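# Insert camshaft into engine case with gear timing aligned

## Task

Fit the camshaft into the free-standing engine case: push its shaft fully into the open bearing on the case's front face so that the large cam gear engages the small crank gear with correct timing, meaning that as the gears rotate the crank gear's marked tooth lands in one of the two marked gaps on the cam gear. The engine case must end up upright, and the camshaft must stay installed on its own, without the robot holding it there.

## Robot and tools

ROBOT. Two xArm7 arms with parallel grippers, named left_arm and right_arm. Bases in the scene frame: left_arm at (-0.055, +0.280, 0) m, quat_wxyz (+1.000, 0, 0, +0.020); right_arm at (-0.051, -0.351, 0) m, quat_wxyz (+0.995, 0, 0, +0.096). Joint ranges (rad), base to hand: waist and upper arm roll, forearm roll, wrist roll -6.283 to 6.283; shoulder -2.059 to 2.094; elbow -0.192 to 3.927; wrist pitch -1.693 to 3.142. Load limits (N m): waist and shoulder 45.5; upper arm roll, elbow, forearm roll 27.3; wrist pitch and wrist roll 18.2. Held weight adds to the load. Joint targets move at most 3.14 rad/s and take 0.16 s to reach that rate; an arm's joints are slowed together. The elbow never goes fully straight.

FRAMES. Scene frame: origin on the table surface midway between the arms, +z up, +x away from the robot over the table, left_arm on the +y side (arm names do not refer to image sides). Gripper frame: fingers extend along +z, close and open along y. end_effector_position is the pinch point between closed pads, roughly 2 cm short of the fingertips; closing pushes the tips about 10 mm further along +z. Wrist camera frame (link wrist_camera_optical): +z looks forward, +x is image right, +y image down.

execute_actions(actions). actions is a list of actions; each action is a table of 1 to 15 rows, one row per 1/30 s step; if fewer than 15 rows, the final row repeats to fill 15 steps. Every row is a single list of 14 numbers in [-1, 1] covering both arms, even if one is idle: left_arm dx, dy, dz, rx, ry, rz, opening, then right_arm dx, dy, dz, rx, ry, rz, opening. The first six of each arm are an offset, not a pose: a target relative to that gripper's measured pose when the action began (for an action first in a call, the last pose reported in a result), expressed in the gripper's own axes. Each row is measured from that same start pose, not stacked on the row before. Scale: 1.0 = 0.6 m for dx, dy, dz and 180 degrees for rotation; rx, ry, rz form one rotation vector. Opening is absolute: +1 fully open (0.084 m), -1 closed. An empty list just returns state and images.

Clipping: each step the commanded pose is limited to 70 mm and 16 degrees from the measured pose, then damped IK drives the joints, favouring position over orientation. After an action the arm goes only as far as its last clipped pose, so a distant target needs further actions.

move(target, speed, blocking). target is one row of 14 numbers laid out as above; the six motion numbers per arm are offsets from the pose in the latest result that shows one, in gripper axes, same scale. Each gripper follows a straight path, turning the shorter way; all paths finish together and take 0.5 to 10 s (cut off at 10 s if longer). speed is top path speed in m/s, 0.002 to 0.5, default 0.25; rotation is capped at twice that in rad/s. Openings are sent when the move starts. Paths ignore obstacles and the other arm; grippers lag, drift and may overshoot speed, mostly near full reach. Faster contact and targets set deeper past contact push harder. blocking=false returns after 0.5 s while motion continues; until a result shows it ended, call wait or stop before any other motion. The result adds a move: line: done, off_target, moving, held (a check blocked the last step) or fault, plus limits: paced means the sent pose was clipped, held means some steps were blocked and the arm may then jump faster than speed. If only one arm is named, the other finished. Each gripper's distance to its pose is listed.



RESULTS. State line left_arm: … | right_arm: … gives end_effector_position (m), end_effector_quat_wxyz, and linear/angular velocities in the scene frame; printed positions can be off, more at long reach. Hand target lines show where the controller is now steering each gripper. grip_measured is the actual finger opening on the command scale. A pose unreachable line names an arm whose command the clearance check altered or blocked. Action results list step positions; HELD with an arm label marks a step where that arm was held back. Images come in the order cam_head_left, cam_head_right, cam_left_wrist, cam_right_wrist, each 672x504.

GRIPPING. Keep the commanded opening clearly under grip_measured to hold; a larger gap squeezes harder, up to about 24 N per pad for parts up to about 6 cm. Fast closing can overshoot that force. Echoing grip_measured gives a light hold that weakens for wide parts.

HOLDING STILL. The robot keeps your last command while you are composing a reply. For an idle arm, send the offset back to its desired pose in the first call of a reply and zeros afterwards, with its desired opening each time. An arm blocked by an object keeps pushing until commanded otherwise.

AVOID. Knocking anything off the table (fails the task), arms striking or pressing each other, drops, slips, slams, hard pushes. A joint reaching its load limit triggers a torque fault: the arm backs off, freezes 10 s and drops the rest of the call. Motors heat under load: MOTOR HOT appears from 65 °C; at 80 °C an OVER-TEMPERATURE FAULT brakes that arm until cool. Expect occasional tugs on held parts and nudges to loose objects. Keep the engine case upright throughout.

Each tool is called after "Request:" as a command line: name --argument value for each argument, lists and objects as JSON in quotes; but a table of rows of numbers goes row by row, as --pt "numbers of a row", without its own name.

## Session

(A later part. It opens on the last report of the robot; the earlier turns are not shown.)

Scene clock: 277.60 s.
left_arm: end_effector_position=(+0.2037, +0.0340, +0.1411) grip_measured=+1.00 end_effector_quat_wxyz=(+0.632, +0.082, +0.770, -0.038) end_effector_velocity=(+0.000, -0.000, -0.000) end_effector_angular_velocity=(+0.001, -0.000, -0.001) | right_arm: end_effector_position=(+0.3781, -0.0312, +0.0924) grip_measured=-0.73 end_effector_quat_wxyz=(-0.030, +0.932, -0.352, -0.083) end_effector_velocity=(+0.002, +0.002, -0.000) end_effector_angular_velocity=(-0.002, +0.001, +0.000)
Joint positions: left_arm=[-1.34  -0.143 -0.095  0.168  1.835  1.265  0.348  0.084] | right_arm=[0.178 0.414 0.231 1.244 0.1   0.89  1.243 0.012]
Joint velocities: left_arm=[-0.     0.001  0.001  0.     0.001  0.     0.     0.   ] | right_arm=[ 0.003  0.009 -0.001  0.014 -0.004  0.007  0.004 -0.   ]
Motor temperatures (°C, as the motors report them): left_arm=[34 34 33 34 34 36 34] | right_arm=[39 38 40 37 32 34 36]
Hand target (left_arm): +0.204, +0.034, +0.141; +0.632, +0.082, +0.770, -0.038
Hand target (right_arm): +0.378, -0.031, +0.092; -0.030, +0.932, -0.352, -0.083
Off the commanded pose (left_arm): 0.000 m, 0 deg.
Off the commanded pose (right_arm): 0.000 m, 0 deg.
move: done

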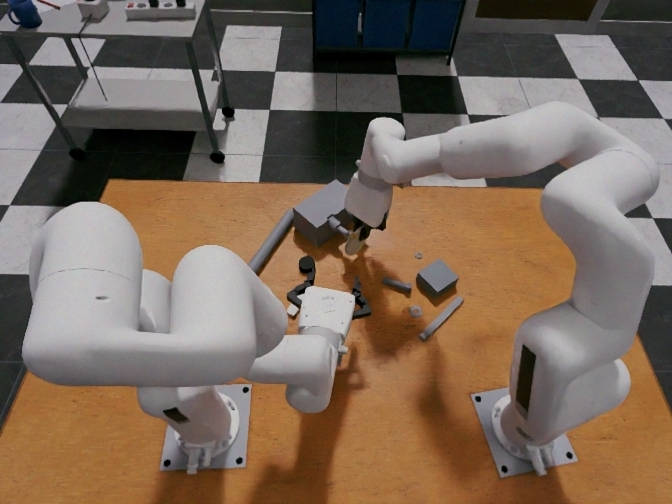

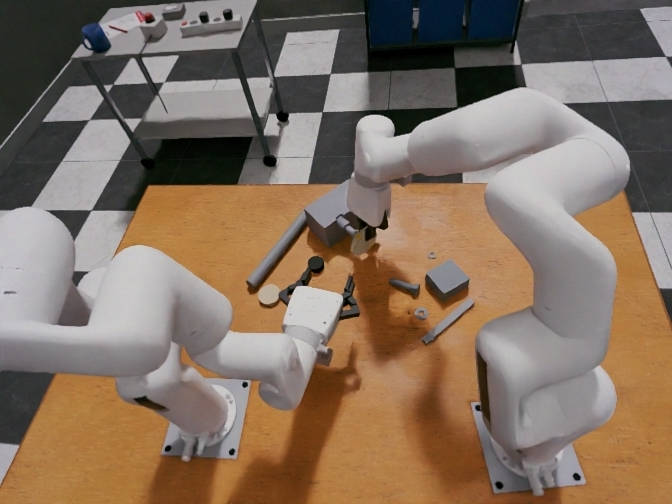

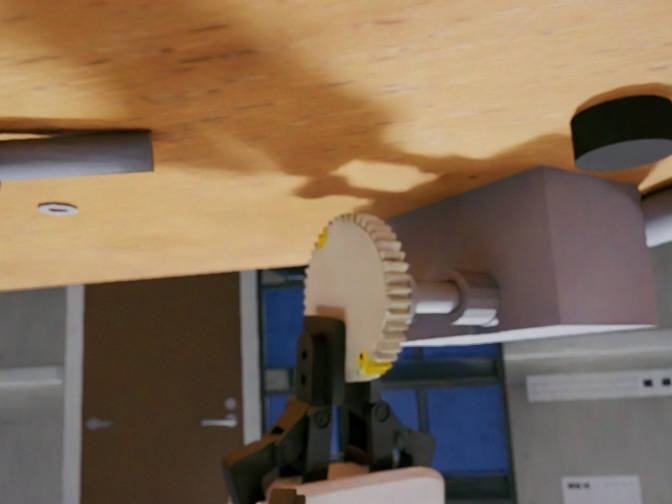

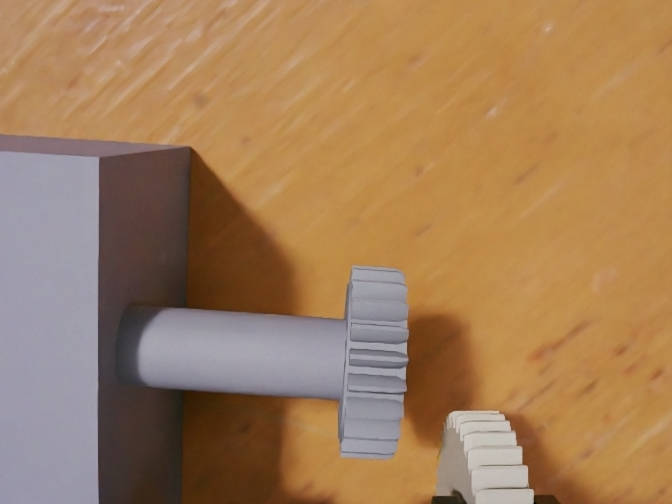

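Request:
move --target '[0,0,0,0,0,0,1, -0.0035,0,0,0,0,0.022,-1]' --speed 0.02

Request:
move --target '[0,0,0,0,0,0,1, 0,-0.008,0,0,0,0,-1]' --speed 0.01

Request:
zoom_image --camera "cam_left_wrist" --region '[300, 200, 540, 390]'

Scene clock: 287.07 s.
left_arm: end_effector_position=(+0.2037, +0.0340, +0.1411) grip_measured=+1.00 end_effector_quat_wxyz=(+0.632, +0.082, +0.770, -0.038) end_effector_velocity=(+0.001, +0.001, +0.000) end_effector_angular_velocity=(-0.001, +0.000, +0.005) | right_arm: end_effector_position=(+0.3766, -0.0297, +0.0928) grip_measured=-0.73 end_effector_quat_wxyz=(-0.028, +0.919, -0.383, -0.084) end_effector_velocity=(-0.000, +0.000, +0.000) end_effector_angular_velocity=(-0.001, +0.001, -0.013)
Joint positions: left_arm=[-1.34  -0.143 -0.095  0.168  1.835  1.265  0.348  0.084] | right_arm=[0.19  0.411 0.222 1.242 0.106 0.89  1.31  0.012]
Joint velocities: left_arm=[ 0.002 -0.001 -0.    -0.    -0.003  0.001 -0.     0.   ] | right_arm=[ 0.002 -0.    -0.002 -0.001  0.001 -0.001  0.013  0.   ]
Motor temperatures (°C, as the motors report them): left_arm=[34 34 33 34 34 36 34] | right_arm=[39 38 40 37 32 34 36]
Hand target (left_arm): +0.204, +0.034, +0.141; +0.632, +0.082, +0.770, -0.038
Hand target (right_arm): +0.377, -0.030, +0.093; -0.027, +0.919, -0.384, -0.084
Off the commanded pose (left_arm): 0.000 m, 0 deg.
Off the commanded pose (right_arm): 0.000 m, 0 deg.
move: done

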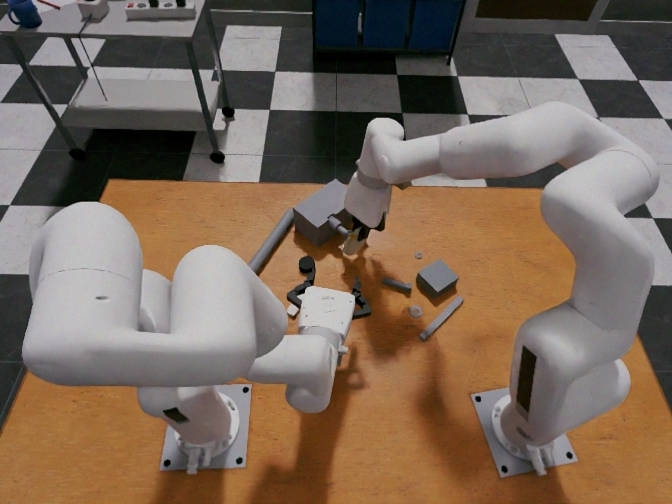

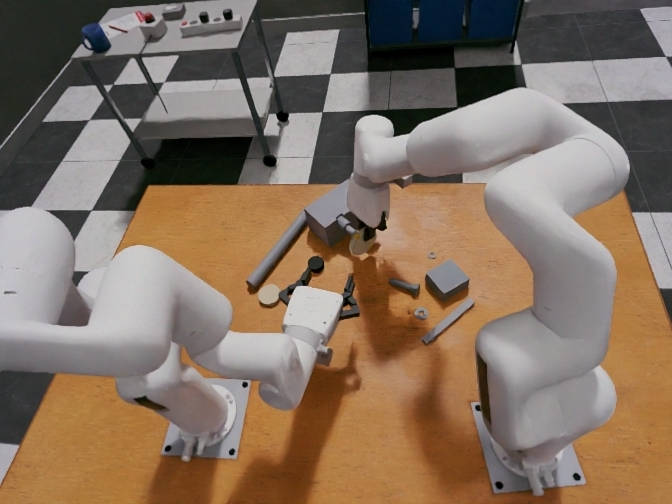

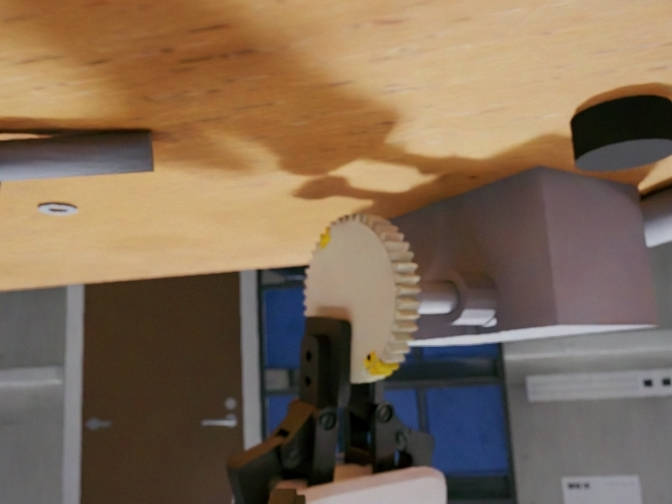

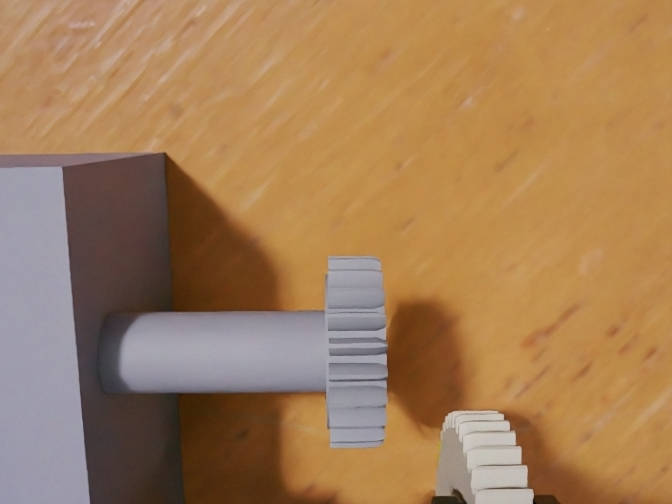

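Scene clock: 287.80 s.
left_arm: end_effector_position=(+0.2037, +0.0340, +0.1411) grip_measured=+1.00 end_effector_quat_wxyz=(+0.632, +0.082, +0.770, -0.038) end_effector_velocity=(-0.000, -0.000, +0.000) end_effector_angular_velocity=(-0.000, -0.001, -0.001) | right_arm: end_effector_position=(+0.3801, -0.0270, +0.0928) grip_measured=-0.73 end_effector_quat_wxyz=(-0.028, +0.919, -0.384, -0.084) end_effector_velocity=(+0.002, +0.002, +0.000) end_effector_angular_velocity=(+0.001, -0.001, -0.000)
Joint positions: left_arm=[-1.34  -0.143 -0.095  0.168  1.835  1.265  0.348  0.084] | right_arm=[0.193 0.425 0.22  1.262 0.102 0.896 1.315 0.012]
Joint velocities: left_arm=[-0. -0. -0. -0.  0.  0.  0.  0.] | right_arm=[ 0.002  0.007 -0.     0.011 -0.001  0.002  0.002  0.   ]
Motor temperatures (°C, as the motors report them): left_arm=[34 34 33 34 34 36 34] | right_arm=[39 38 40 37 32 34 36]
Hand target (left_arm): +0.204, +0.034, +0.141; +0.632, +0.082, +0.770, -0.038
Hand target (right_arm): +0.380, -0.026, +0.093; -0.028, +0.919, -0.383, -0.084
Off the commanded pose (left_arm): 0.000 m, 0 deg.
Off the commanded pose (right_arm): 0.001 m, 0 deg.
move: done

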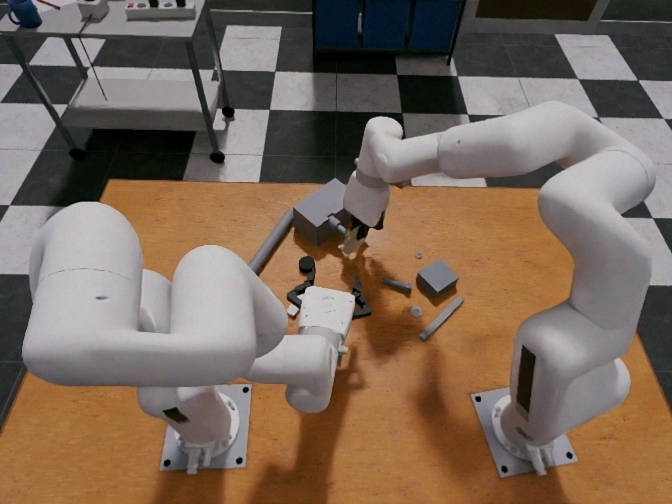

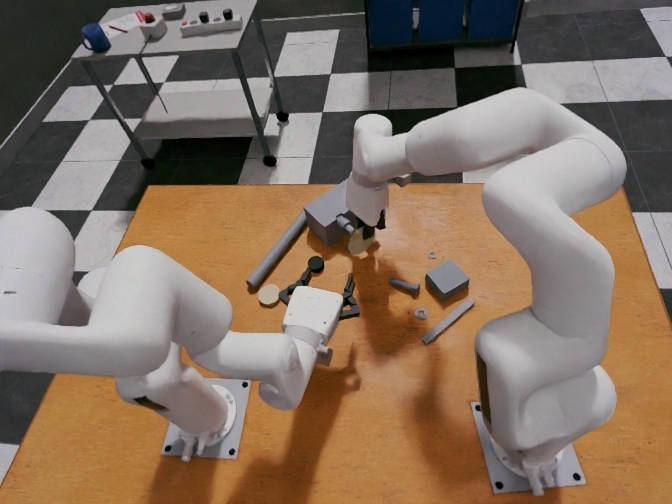

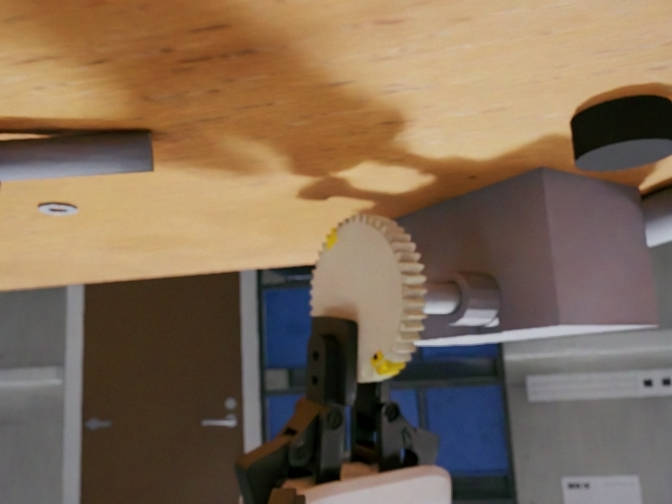

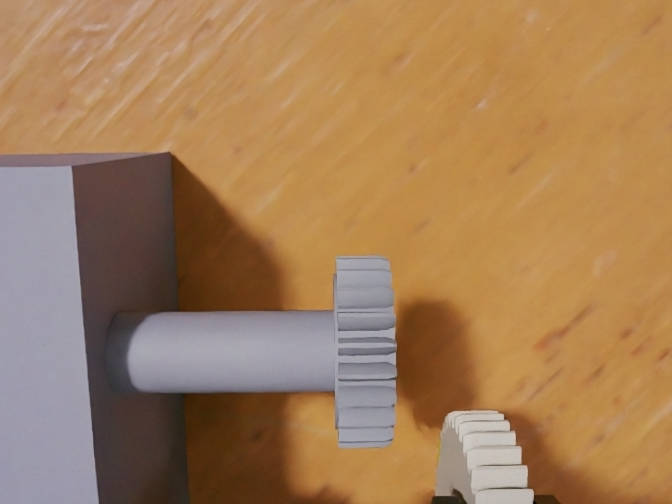

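Region (300, 200, 540, 390) of cam_left_wrist's 672x504 image, scaled by 2.100, with more detail than that image has; it fills the top 399 rows of this view, and the rest is white.

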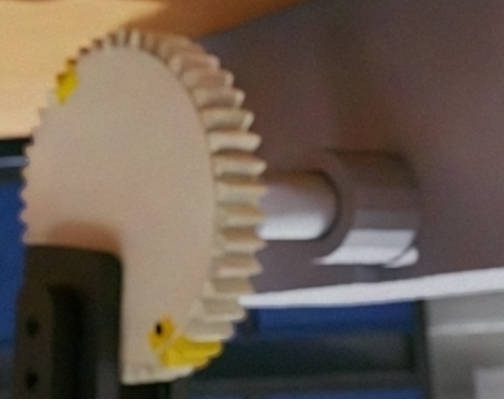

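Request:
move --target '[0,0,0,0,0,0,1, 0.001,0.004,-0.002,0,0,0,-1]' --speed 0.02

Request:
move --target '[0,0,0,0,0,0,1, 0,-0.012,0,0,0,0,-1]' --speed 0.01

Request:
zoom_image --camera "cam_left_wrist" --region '[300, 200, 540, 390]'

Scene clock: 299.03 s.
left_arm: end_effector_position=(+0.2037, +0.0340, +0.1411) grip_measured=+1.00 end_effector_quat_wxyz=(+0.632, +0.082, +0.770, -0.038) end_effector_velocity=(-0.000, -0.000, +0.000) end_effector_angular_velocity=(+0.000, -0.001, -0.001) | right_arm: end_effector_position=(+0.3785, -0.0291, +0.0932) grip_measured=-0.73 end_effector_quat_wxyz=(-0.027, +0.919, -0.383, -0.084) end_effector_velocity=(-0.000, -0.002, +0.001) end_effector_angular_velocity=(+0.001, -0.001, -0.002)
Joint positions: left_arm=[-1.34  -0.143 -0.095  0.168  1.835  1.265  0.348  0.084] | right_arm=[0.191 0.418 0.221 1.253 0.104 0.896 1.311 0.012]
Joint velocities: left_arm=[-0.001  0.     0.     0.     0.001  0.001  0.    -0.   ] | right_arm=[-0.003 -0.006 -0.    -0.005  0.002 -0.001 -0.002  0.   ]
Motor temperatures (°C, as the motors report them): left_arm=[34 34 33 34 34 36 34] | right_arm=[39 38 40 37 32 34 36]
Hand target (left_arm): +0.204, +0.034, +0.141; +0.632, +0.082, +0.770, -0.038
Hand target (right_arm): +0.379, -0.029, +0.094; -0.028, +0.919, -0.384, -0.084
Off the commanded pose (left_arm): 0.000 m, 0 deg.
Off the commanded pose (right_arm): 0.001 m, 0 deg.
move: done

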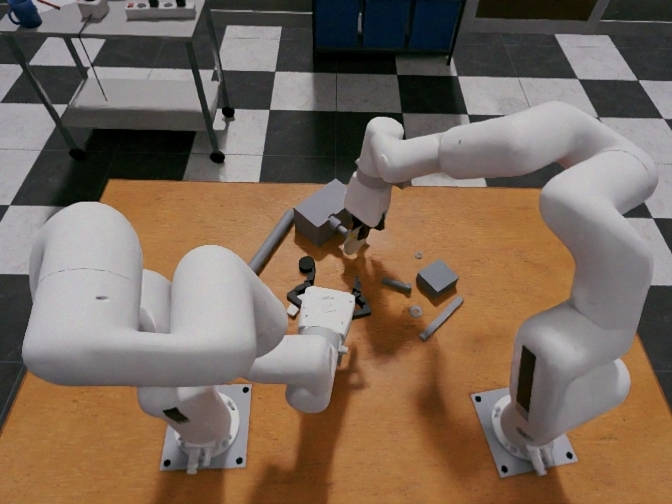

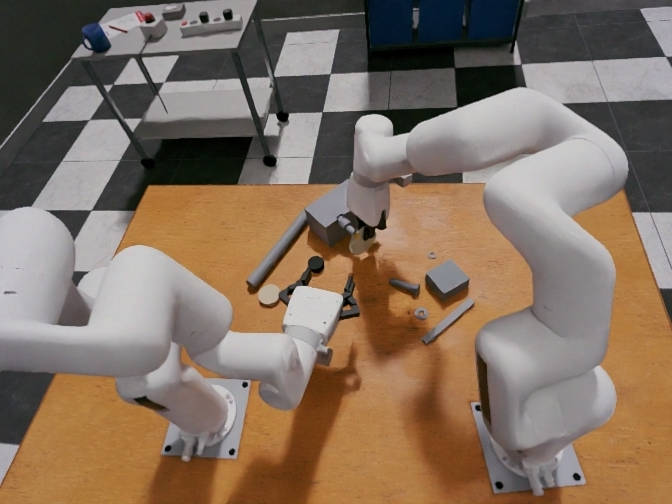

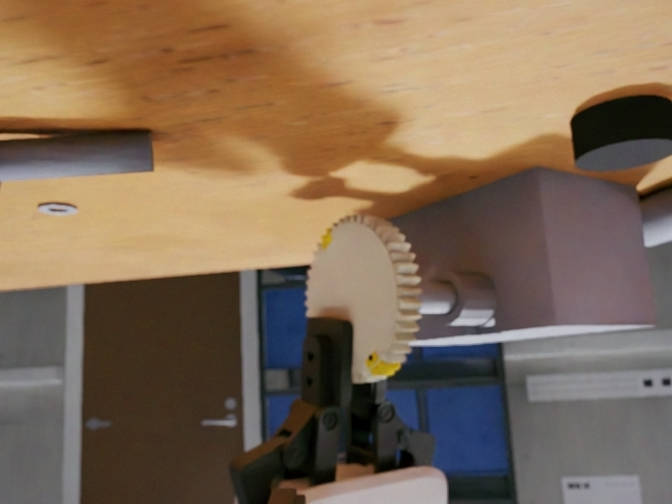

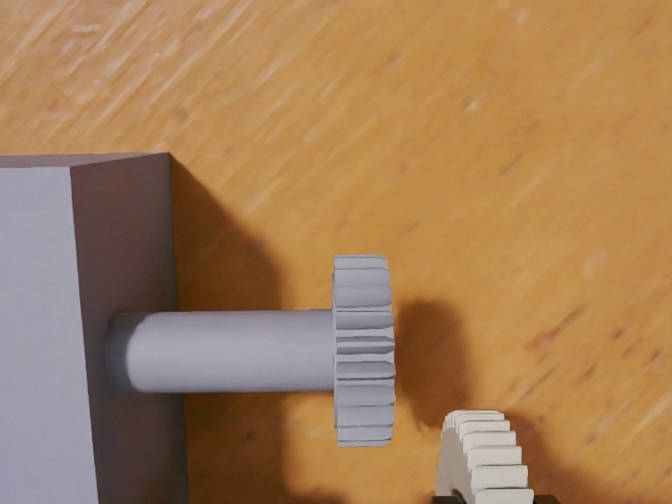

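Scene clock: 299.97 s.
left_arm: end_effector_position=(+0.2037, +0.0340, +0.1411) grip_measured=+1.00 end_effector_quat_wxyz=(+0.632, +0.082, +0.770, -0.038) end_effector_velocity=(+0.000, +0.001, +0.001) end_effector_angular_velocity=(-0.002, -0.001, +0.003) | right_arm: end_effector_position=(+0.3835, -0.0243, +0.0932) grip_measured=-0.73 end_effector_quat_wxyz=(-0.027, +0.919, -0.383, -0.084) end_effector_velocity=(+0.003, +0.002, -0.000) end_effector_angular_velocity=(+0.000, -0.001, -0.000)
Joint positions: left_arm=[-1.34  -0.143 -0.095  0.168  1.835  1.265  0.348  0.084] | right_arm=[0.196 0.438 0.22  1.284 0.099 0.906 1.318 0.012]
Joint velocities: left_arm=[ 0.001 -0.002 -0.    -0.    -0.002  0.001 -0.     0.   ] | right_arm=[ 0.002  0.01  -0.001  0.014 -0.002  0.004  0.003  0.   ]
Motor temperatures (°C, as the motors report them): left_arm=[34 34 33 34 34 36 34] | right_arm=[39 38 40 37 32 34 36]
Hand target (left_arm): +0.204, +0.034, +0.141; +0.632, +0.082, +0.770, -0.038
Hand target (right_arm): +0.384, -0.024, +0.093; -0.027, +0.919, -0.383, -0.084
Off the commanded pose (left_arm): 0.000 m, 0 deg.
Off the commanded pose (right_arm): 0.000 m, 0 deg.
move: done

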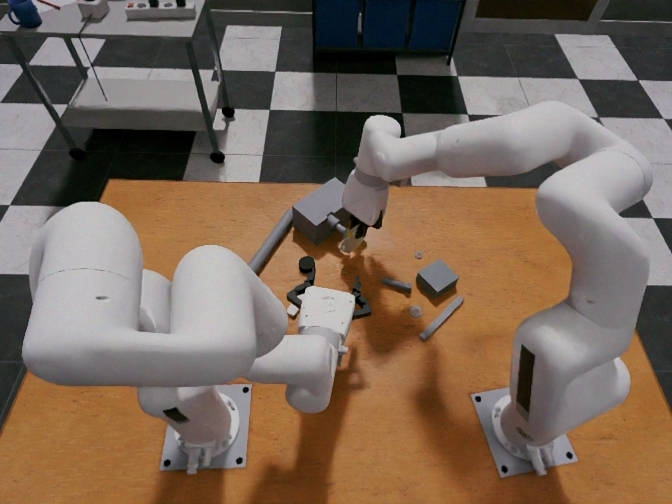

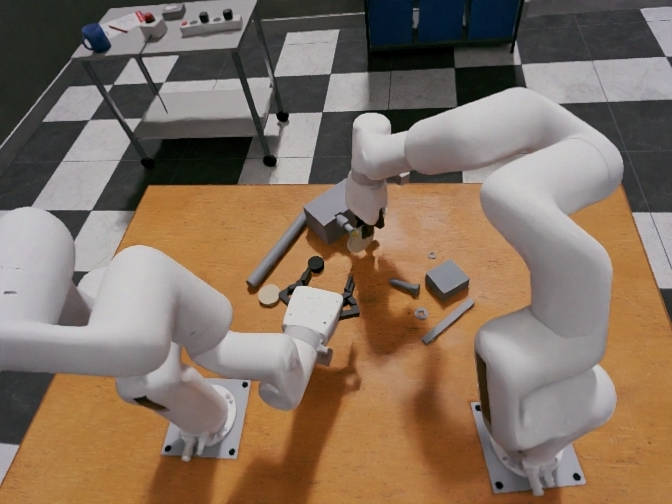

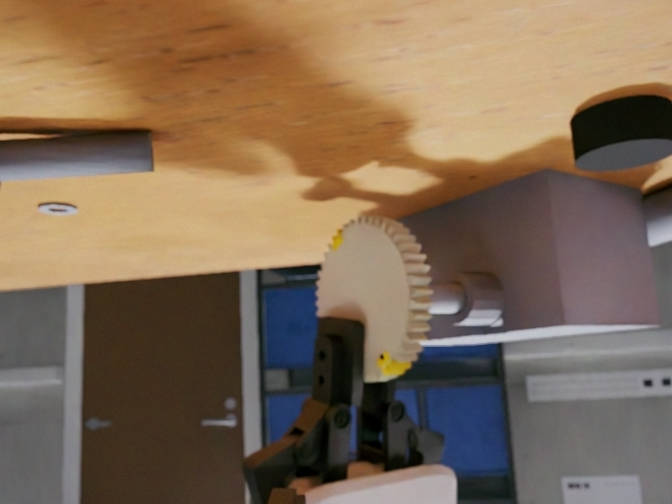

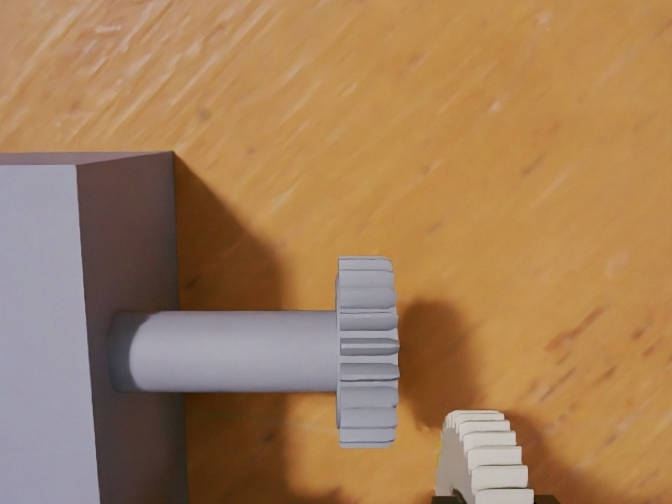

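Region (300, 200, 540, 390) of cam_left_wrist's 672x504 image, scaled by 2.100, with more detail than that image has; it fills the top 399 rows of this view, and the rest is white.

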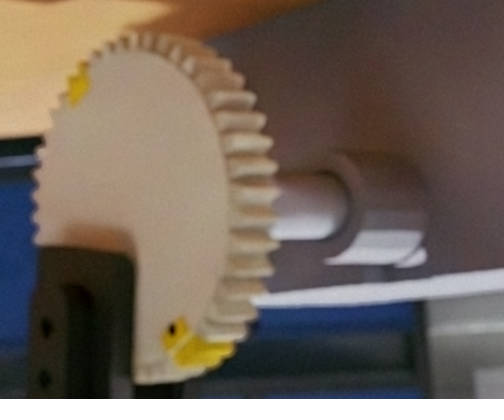

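Request:
move --target '[0,0,0,0,0,0,1, 0,0.05,0,0,0,0,-1]' --speed 0.015

Request:
move --target '[0,0,0,0,0,0,1, 0,0,0.0025,0,0,0,-1]' --speed 0.01

Request:
move --target '[0,0,0,0,0,0,1, 0,-0.01,0,0,0,0,-1]' --speed 0.01

Scene clock: 313.57 s.
left_arm: end_effector_position=(+0.2037, +0.0340, +0.1411) grip_measured=+1.00 end_effector_quat_wxyz=(+0.632, +0.082, +0.770, -0.038) end_effector_velocity=(+0.000, +0.001, -0.000) end_effector_angular_velocity=(+0.000, +0.001, +0.002) | right_arm: end_effector_position=(+0.3623, -0.0452, +0.0936) grip_measured=-0.73 end_effector_quat_wxyz=(-0.027, +0.919, -0.383, -0.084) end_effector_velocity=(-0.002, -0.002, -0.000) end_effector_angular_velocity=(+0.000, +0.001, -0.000)
Joint positions: left_arm=[-1.34  -0.143 -0.095  0.168  1.835  1.265  0.348  0.084] | right_arm=[0.174 0.351 0.225 1.156 0.122 0.867 1.289 0.012]
Joint velocities: left_arm=[ 0.001  0.     0.    -0.    -0.001 -0.001 -0.     0.   ] | right_arm=[-0.002 -0.006  0.    -0.011  0.002 -0.004 -0.003  0.   ]
Motor temperatures (°C, as the motors report them): left_arm=[34 34 33 34 34 36 34] | right_arm=[39 38 40 38 32 34 36]
Hand target (left_arm): +0.204, +0.034, +0.141; +0.632, +0.082, +0.770, -0.038
Hand target (right_arm): +0.362, -0.045, +0.094; -0.027, +0.919, -0.383, -0.084
Off the commanded pose (left_arm): 0.000 m, 0 deg.
Off the commanded pose (right_arm): 0.000 m, 0 deg.
move: done

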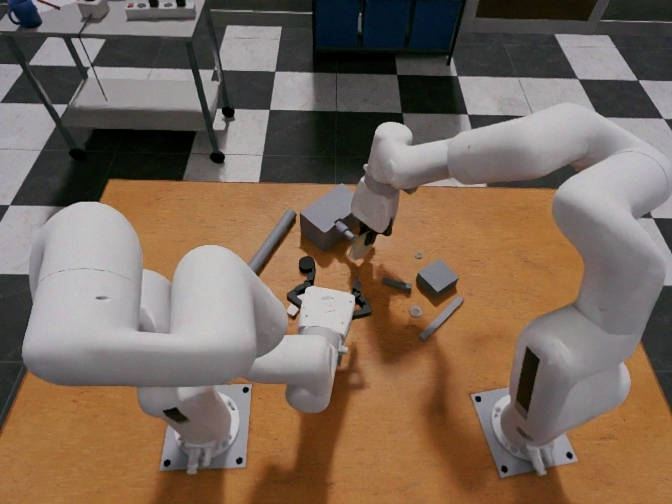

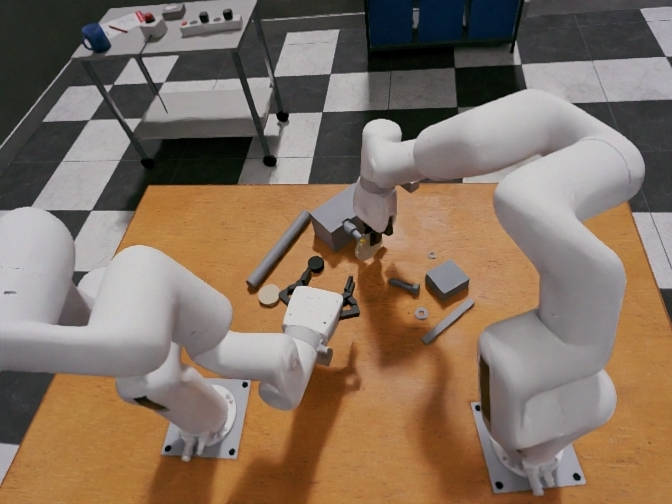

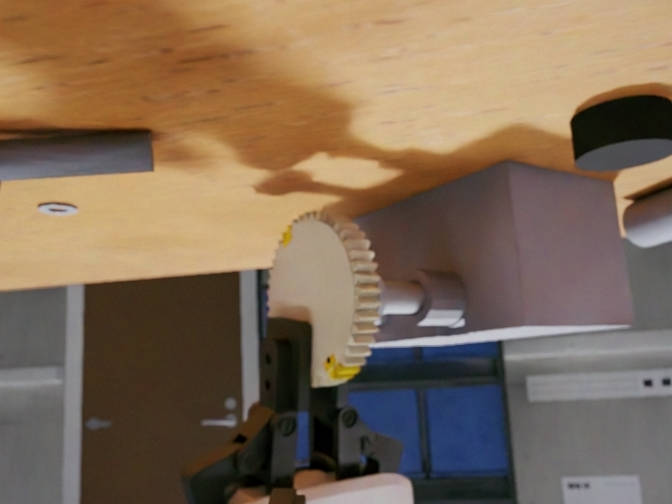

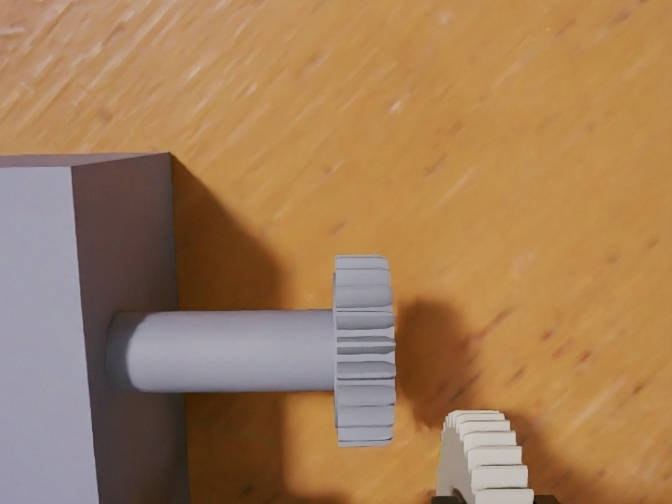

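Scene clock: 314.27 s.
left_arm: end_effector_position=(+0.2037, +0.0340, +0.1411) grip_measured=+1.00 end_effector_quat_wxyz=(+0.632, +0.082, +0.770, -0.038) end_effector_velocity=(+0.000, +0.001, -0.000) end_effector_angular_velocity=(-0.000, +0.001, +0.003) | right_arm: end_effector_position=(+0.3623, -0.0448, +0.0928) grip_measured=-0.73 end_effector_quat_wxyz=(-0.027, +0.919, -0.383, -0.084) end_effector_velocity=(+0.001, +0.000, -0.001) end_effector_angular_velocity=(+0.001, -0.002, -0.001)
Joint positions: left_arm=[-1.34  -0.143 -0.095  0.168  1.835  1.265  0.348  0.084] | right_arm=[0.174 0.352 0.225 1.155 0.122 0.864 1.289 0.012]
Joint velocities: left_arm=[ 0.    -0.     0.     0.    -0.003  0.     0.     0.   ] | right_arm=[-0.     0.004  0.     0.    -0.    -0.005 -0.    -0.   ]
Motor temperatures (°C, as the motors report them): left_arm=[34 34 33 34 34 36 34] | right_arm=[39 38 40 38 32 34 36]
Hand target (left_arm): +0.204, +0.034, +0.141; +0.632, +0.082, +0.770, -0.038
Hand target (right_arm): +0.362, -0.045, +0.092; -0.027, +0.919, -0.383, -0.084
Off the commanded pose (left_arm): 0.000 m, 0 deg.
Off the commanded pose (right_arm): 0.001 m, 0 deg.
move: done

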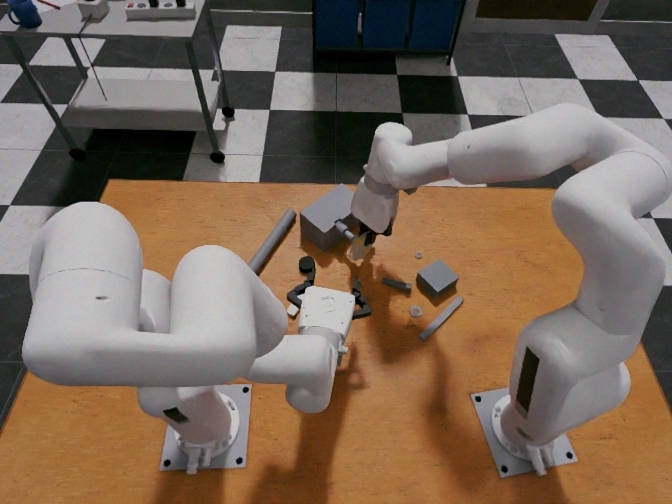

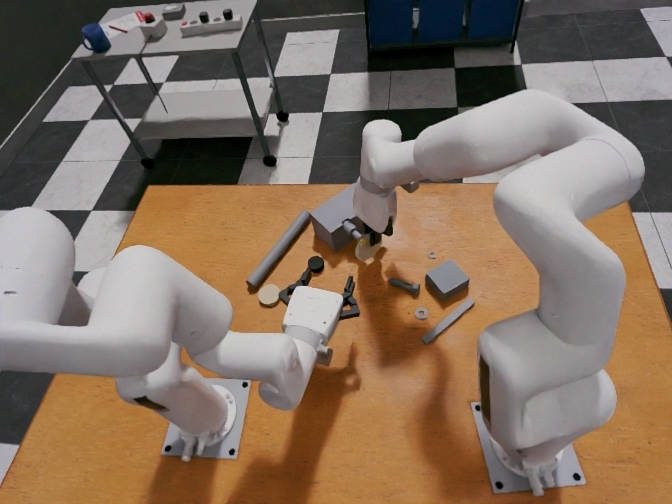

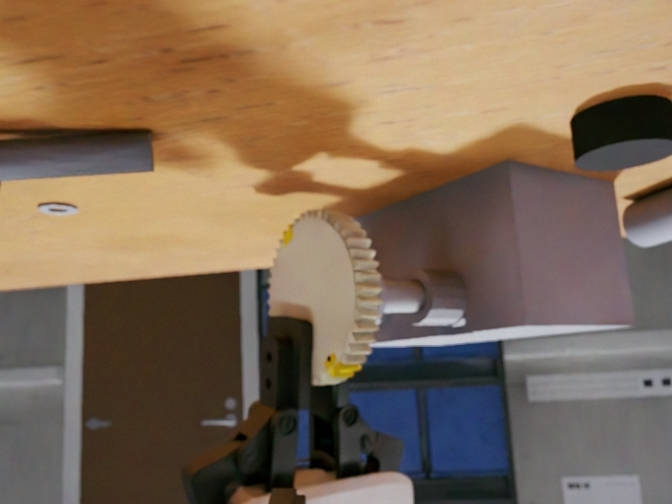

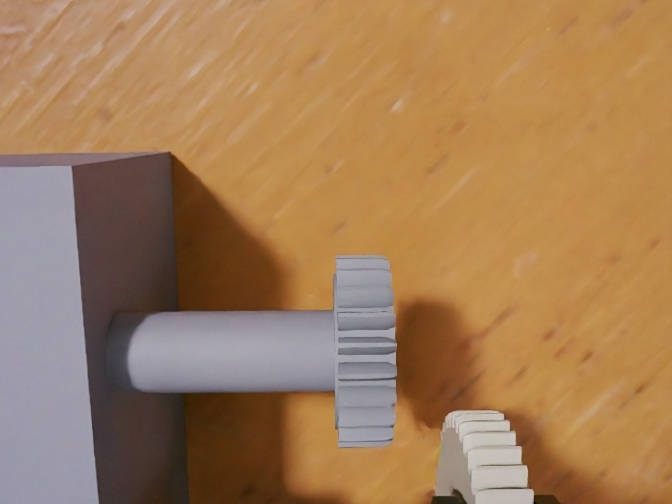

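Scene clock: 315.10 s.
left_arm: end_effector_position=(+0.2037, +0.0340, +0.1411) grip_measured=+1.00 end_effector_quat_wxyz=(+0.632, +0.082, +0.770, -0.038) end_effector_velocity=(-0.000, -0.001, -0.000) end_effector_angular_velocity=(-0.000, +0.000, -0.002) | right_arm: end_effector_position=(+0.3664, -0.0409, +0.0928) grip_measured=-0.73 end_effector_quat_wxyz=(-0.027, +0.919, -0.383, -0.084) end_effector_velocity=(+0.003, +0.002, +0.001) end_effector_angular_velocity=(+0.001, -0.002, -0.001)
Joint positions: left_arm=[-1.34  -0.143 -0.095  0.168  1.835  1.265  0.348  0.084] | right_arm=[0.178 0.368 0.224 1.178 0.117 0.87  1.295 0.012]
Joint velocities: left_arm=[-0.001  0.001 -0.001  0.     0.001 -0.001 -0.001 -0.   ] | right_arm=[ 0.002  0.007 -0.001  0.013 -0.002  0.004  0.003 -0.   ]
Motor temperatures (°C, as the motors report them): left_arm=[34 34 33 34 34 36 34] | right_arm=[39 38 40 38 32 34 36]
Hand target (left_arm): +0.204, +0.034, +0.141; +0.632, +0.082, +0.770, -0.038
Hand target (right_arm): +0.367, -0.041, +0.093; -0.027, +0.919, -0.383, -0.084
Off the commanded pose (left_arm): 0.000 m, 0 deg.
Off the commanded pose (right_arm): 0.000 m, 0 deg.
move: done

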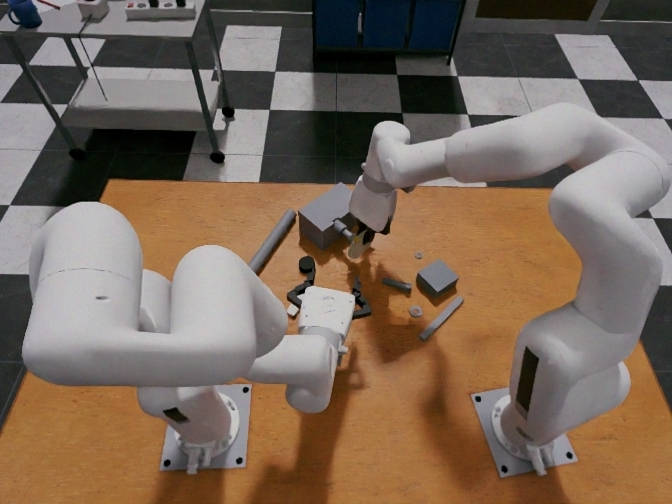

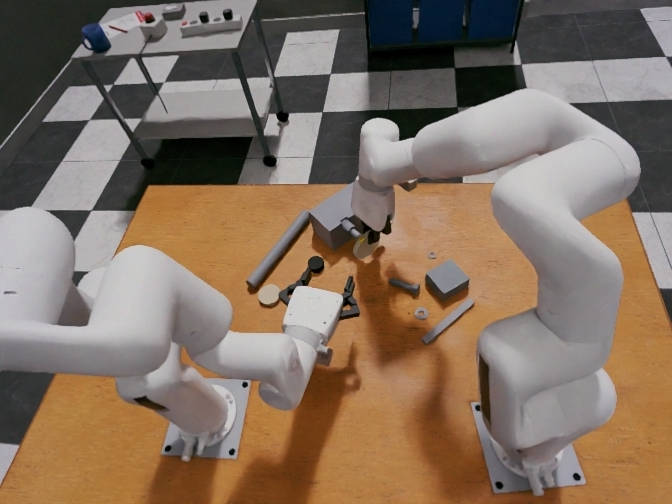

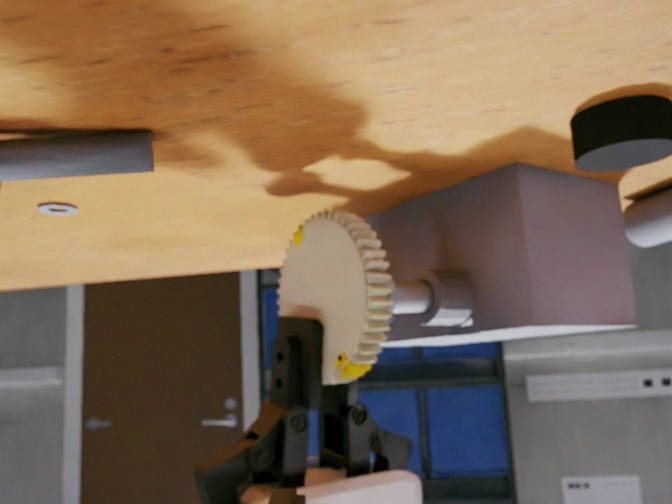

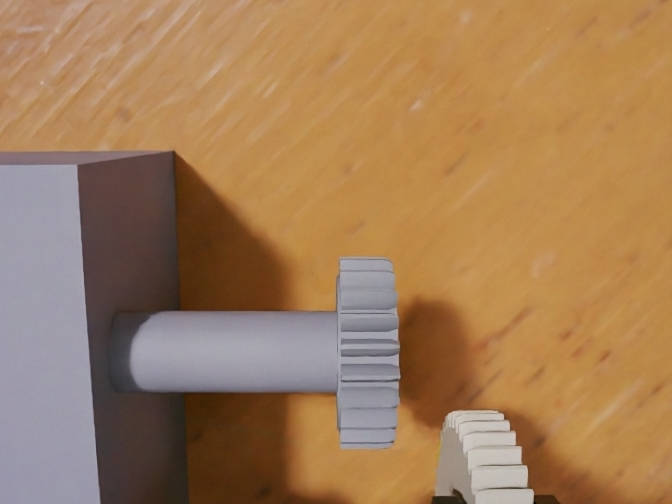

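Request:
move --target '[0,0,0,0,0,0,1, 0,0,-0.002,-0.01,0,0,-1]' --speed 0.01

Request:
move --target '[0,0,0,0,0,0,1, 0,-0.01,0,0,0,0,-1]' --speed 0.01

Scene clock: 325.27 s.
left_arm: end_effector_position=(+0.2037, +0.0340, +0.1411) grip_measured=+1.00 end_effector_quat_wxyz=(+0.632, +0.082, +0.770, -0.038) end_effector_velocity=(+0.000, +0.000, +0.000) end_effector_angular_velocity=(-0.002, +0.001, +0.003) | right_arm: end_effector_position=(+0.3668, -0.0410, +0.0941) grip_measured=-0.73 end_effector_quat_wxyz=(-0.014, +0.920, -0.382, -0.089) end_effector_velocity=(-0.000, -0.000, -0.000) end_effector_angular_velocity=(-0.005, +0.005, +0.001)
Joint positions: left_arm=[-1.34  -0.143 -0.095  0.168  1.835  1.265  0.348  0.084] | right_arm=[0.185 0.386 0.22  1.215 0.103 0.918 1.306 0.012]
Joint velocities: left_arm=[-0.    -0.002  0.001  0.    -0.002 -0.001 -0.    -0.   ] | right_arm=[ 0.001  0.004 -0.001  0.007 -0.003  0.01   0.003  0.   ]
Motor temperatures (°C, as the motors report them): left_arm=[34 34 33 34 34 36 34] | right_arm=[39 38 40 38 32 34 36]
Hand target (left_arm): +0.204, +0.034, +0.141; +0.632, +0.082, +0.770, -0.038
Hand target (right_arm): +0.367, -0.041, +0.094; -0.013, +0.920, -0.382, -0.090
Off the commanded pose (left_arm): 0.000 m, 0 deg.
Off the commanded pose (right_arm): 0.000 m, 0 deg.
move: done

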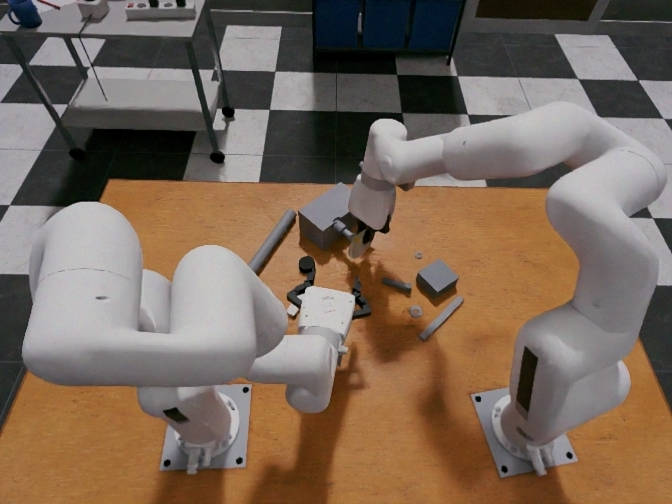

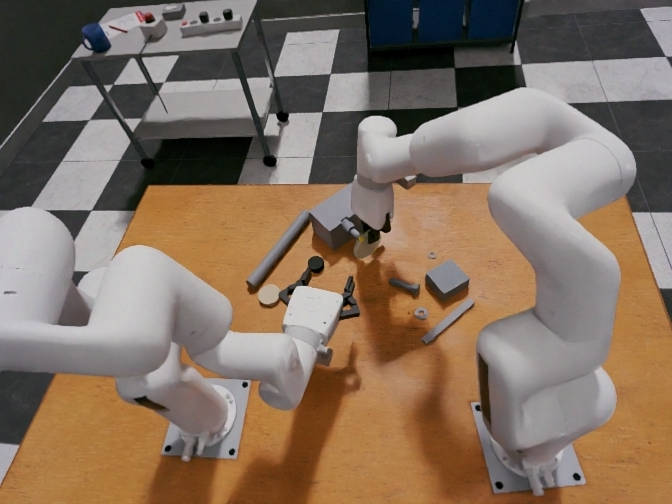

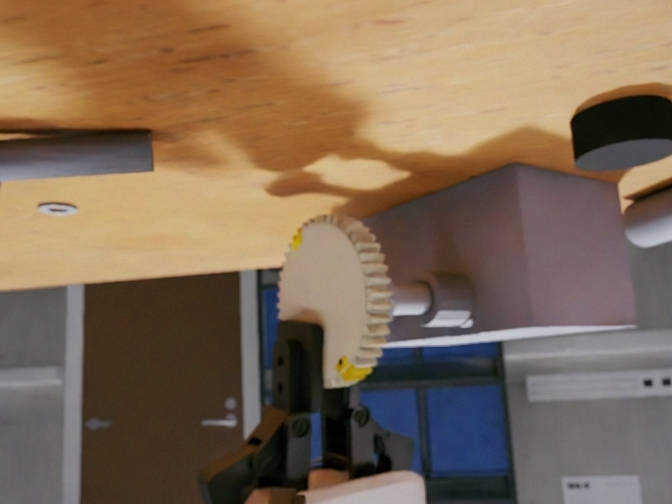

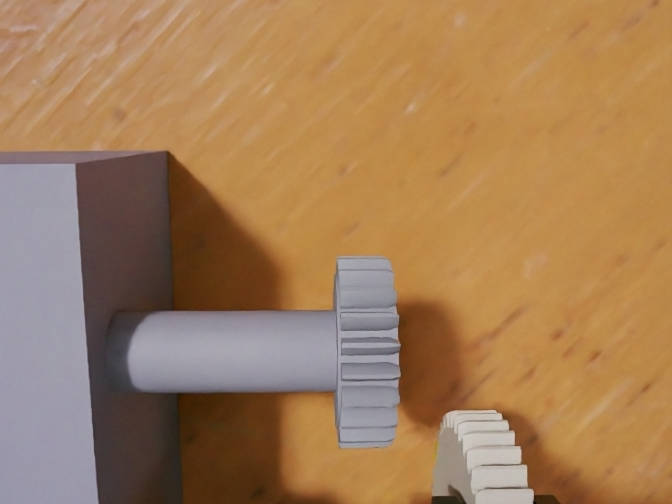

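Scene clock: 326.13 s.
left_arm: end_effector_position=(+0.2037, +0.0340, +0.1411) grip_measured=+1.00 end_effector_quat_wxyz=(+0.632, +0.082, +0.770, -0.038) end_effector_velocity=(-0.000, -0.000, -0.000) end_effector_angular_velocity=(+0.001, +0.001, -0.001) | right_arm: end_effector_position=(+0.3708, -0.0369, +0.0938) grip_measured=-0.73 end_effector_quat_wxyz=(-0.014, +0.920, -0.382, -0.089) end_effector_velocity=(+0.002, +0.002, +0.000) end_effector_angular_velocity=(+0.001, -0.002, +0.000)
Joint positions: left_arm=[-1.34  -0.143 -0.095  0.168  1.835  1.265  0.348  0.084] | right_arm=[0.189 0.403 0.219 1.239 0.098 0.925 1.312 0.012]
Joint velocities: left_arm=[ 0.001  0.001 -0.    -0.     0.001 -0.001 -0.     0.   ] | right_arm=[ 0.002  0.006 -0.     0.01  -0.002  0.002  0.002  0.   ]
Motor temperatures (°C, as the motors report them): left_arm=[34 34 33 34 34 36 34] | right_arm=[39 38 40 38 32 34 36]
Hand target (left_arm): +0.204, +0.034, +0.141; +0.632, +0.082, +0.770, -0.038
Hand target (right_arm): +0.371, -0.037, +0.094; -0.014, +0.920, -0.382, -0.089
Off the commanded pose (left_arm): 0.000 m, 0 deg.
Off the commanded pose (right_arm): 0.000 m, 0 deg.
move: done

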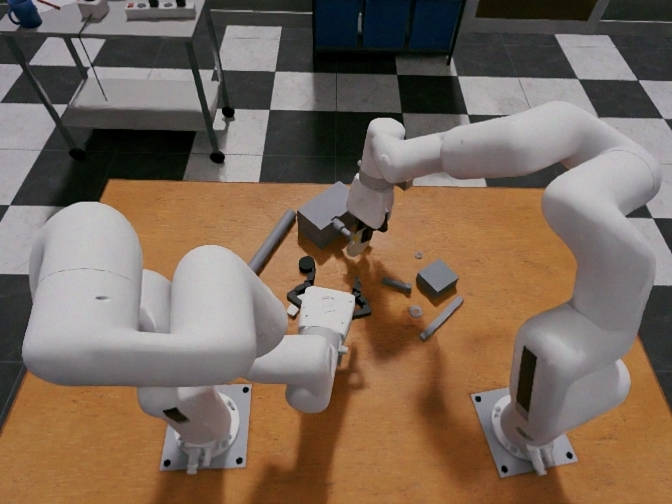

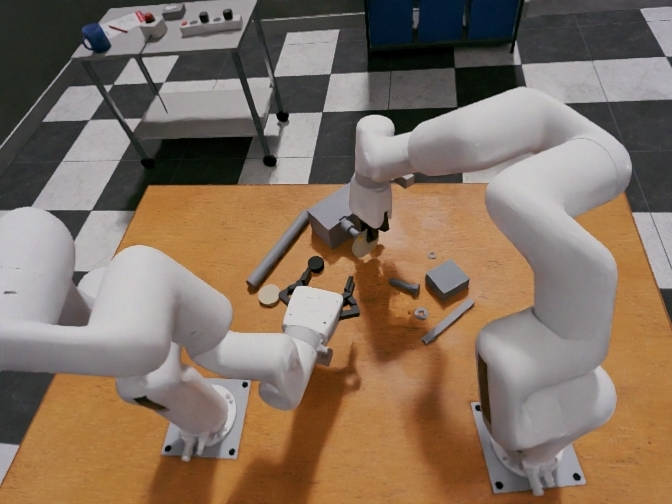

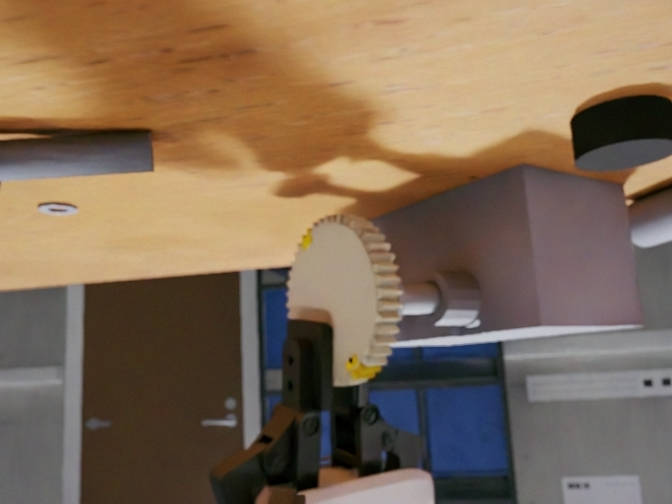

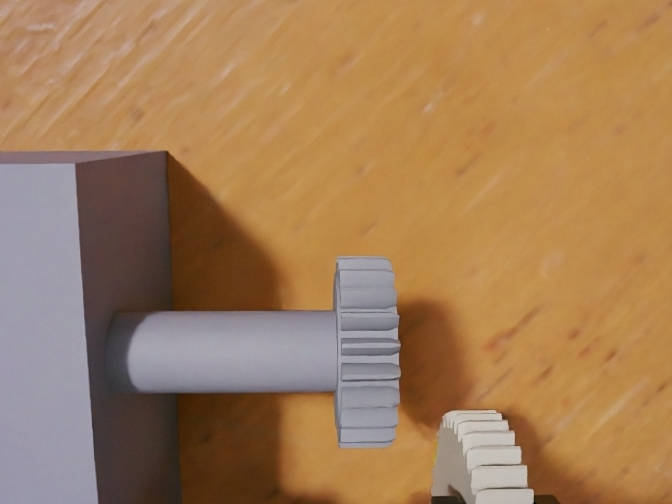

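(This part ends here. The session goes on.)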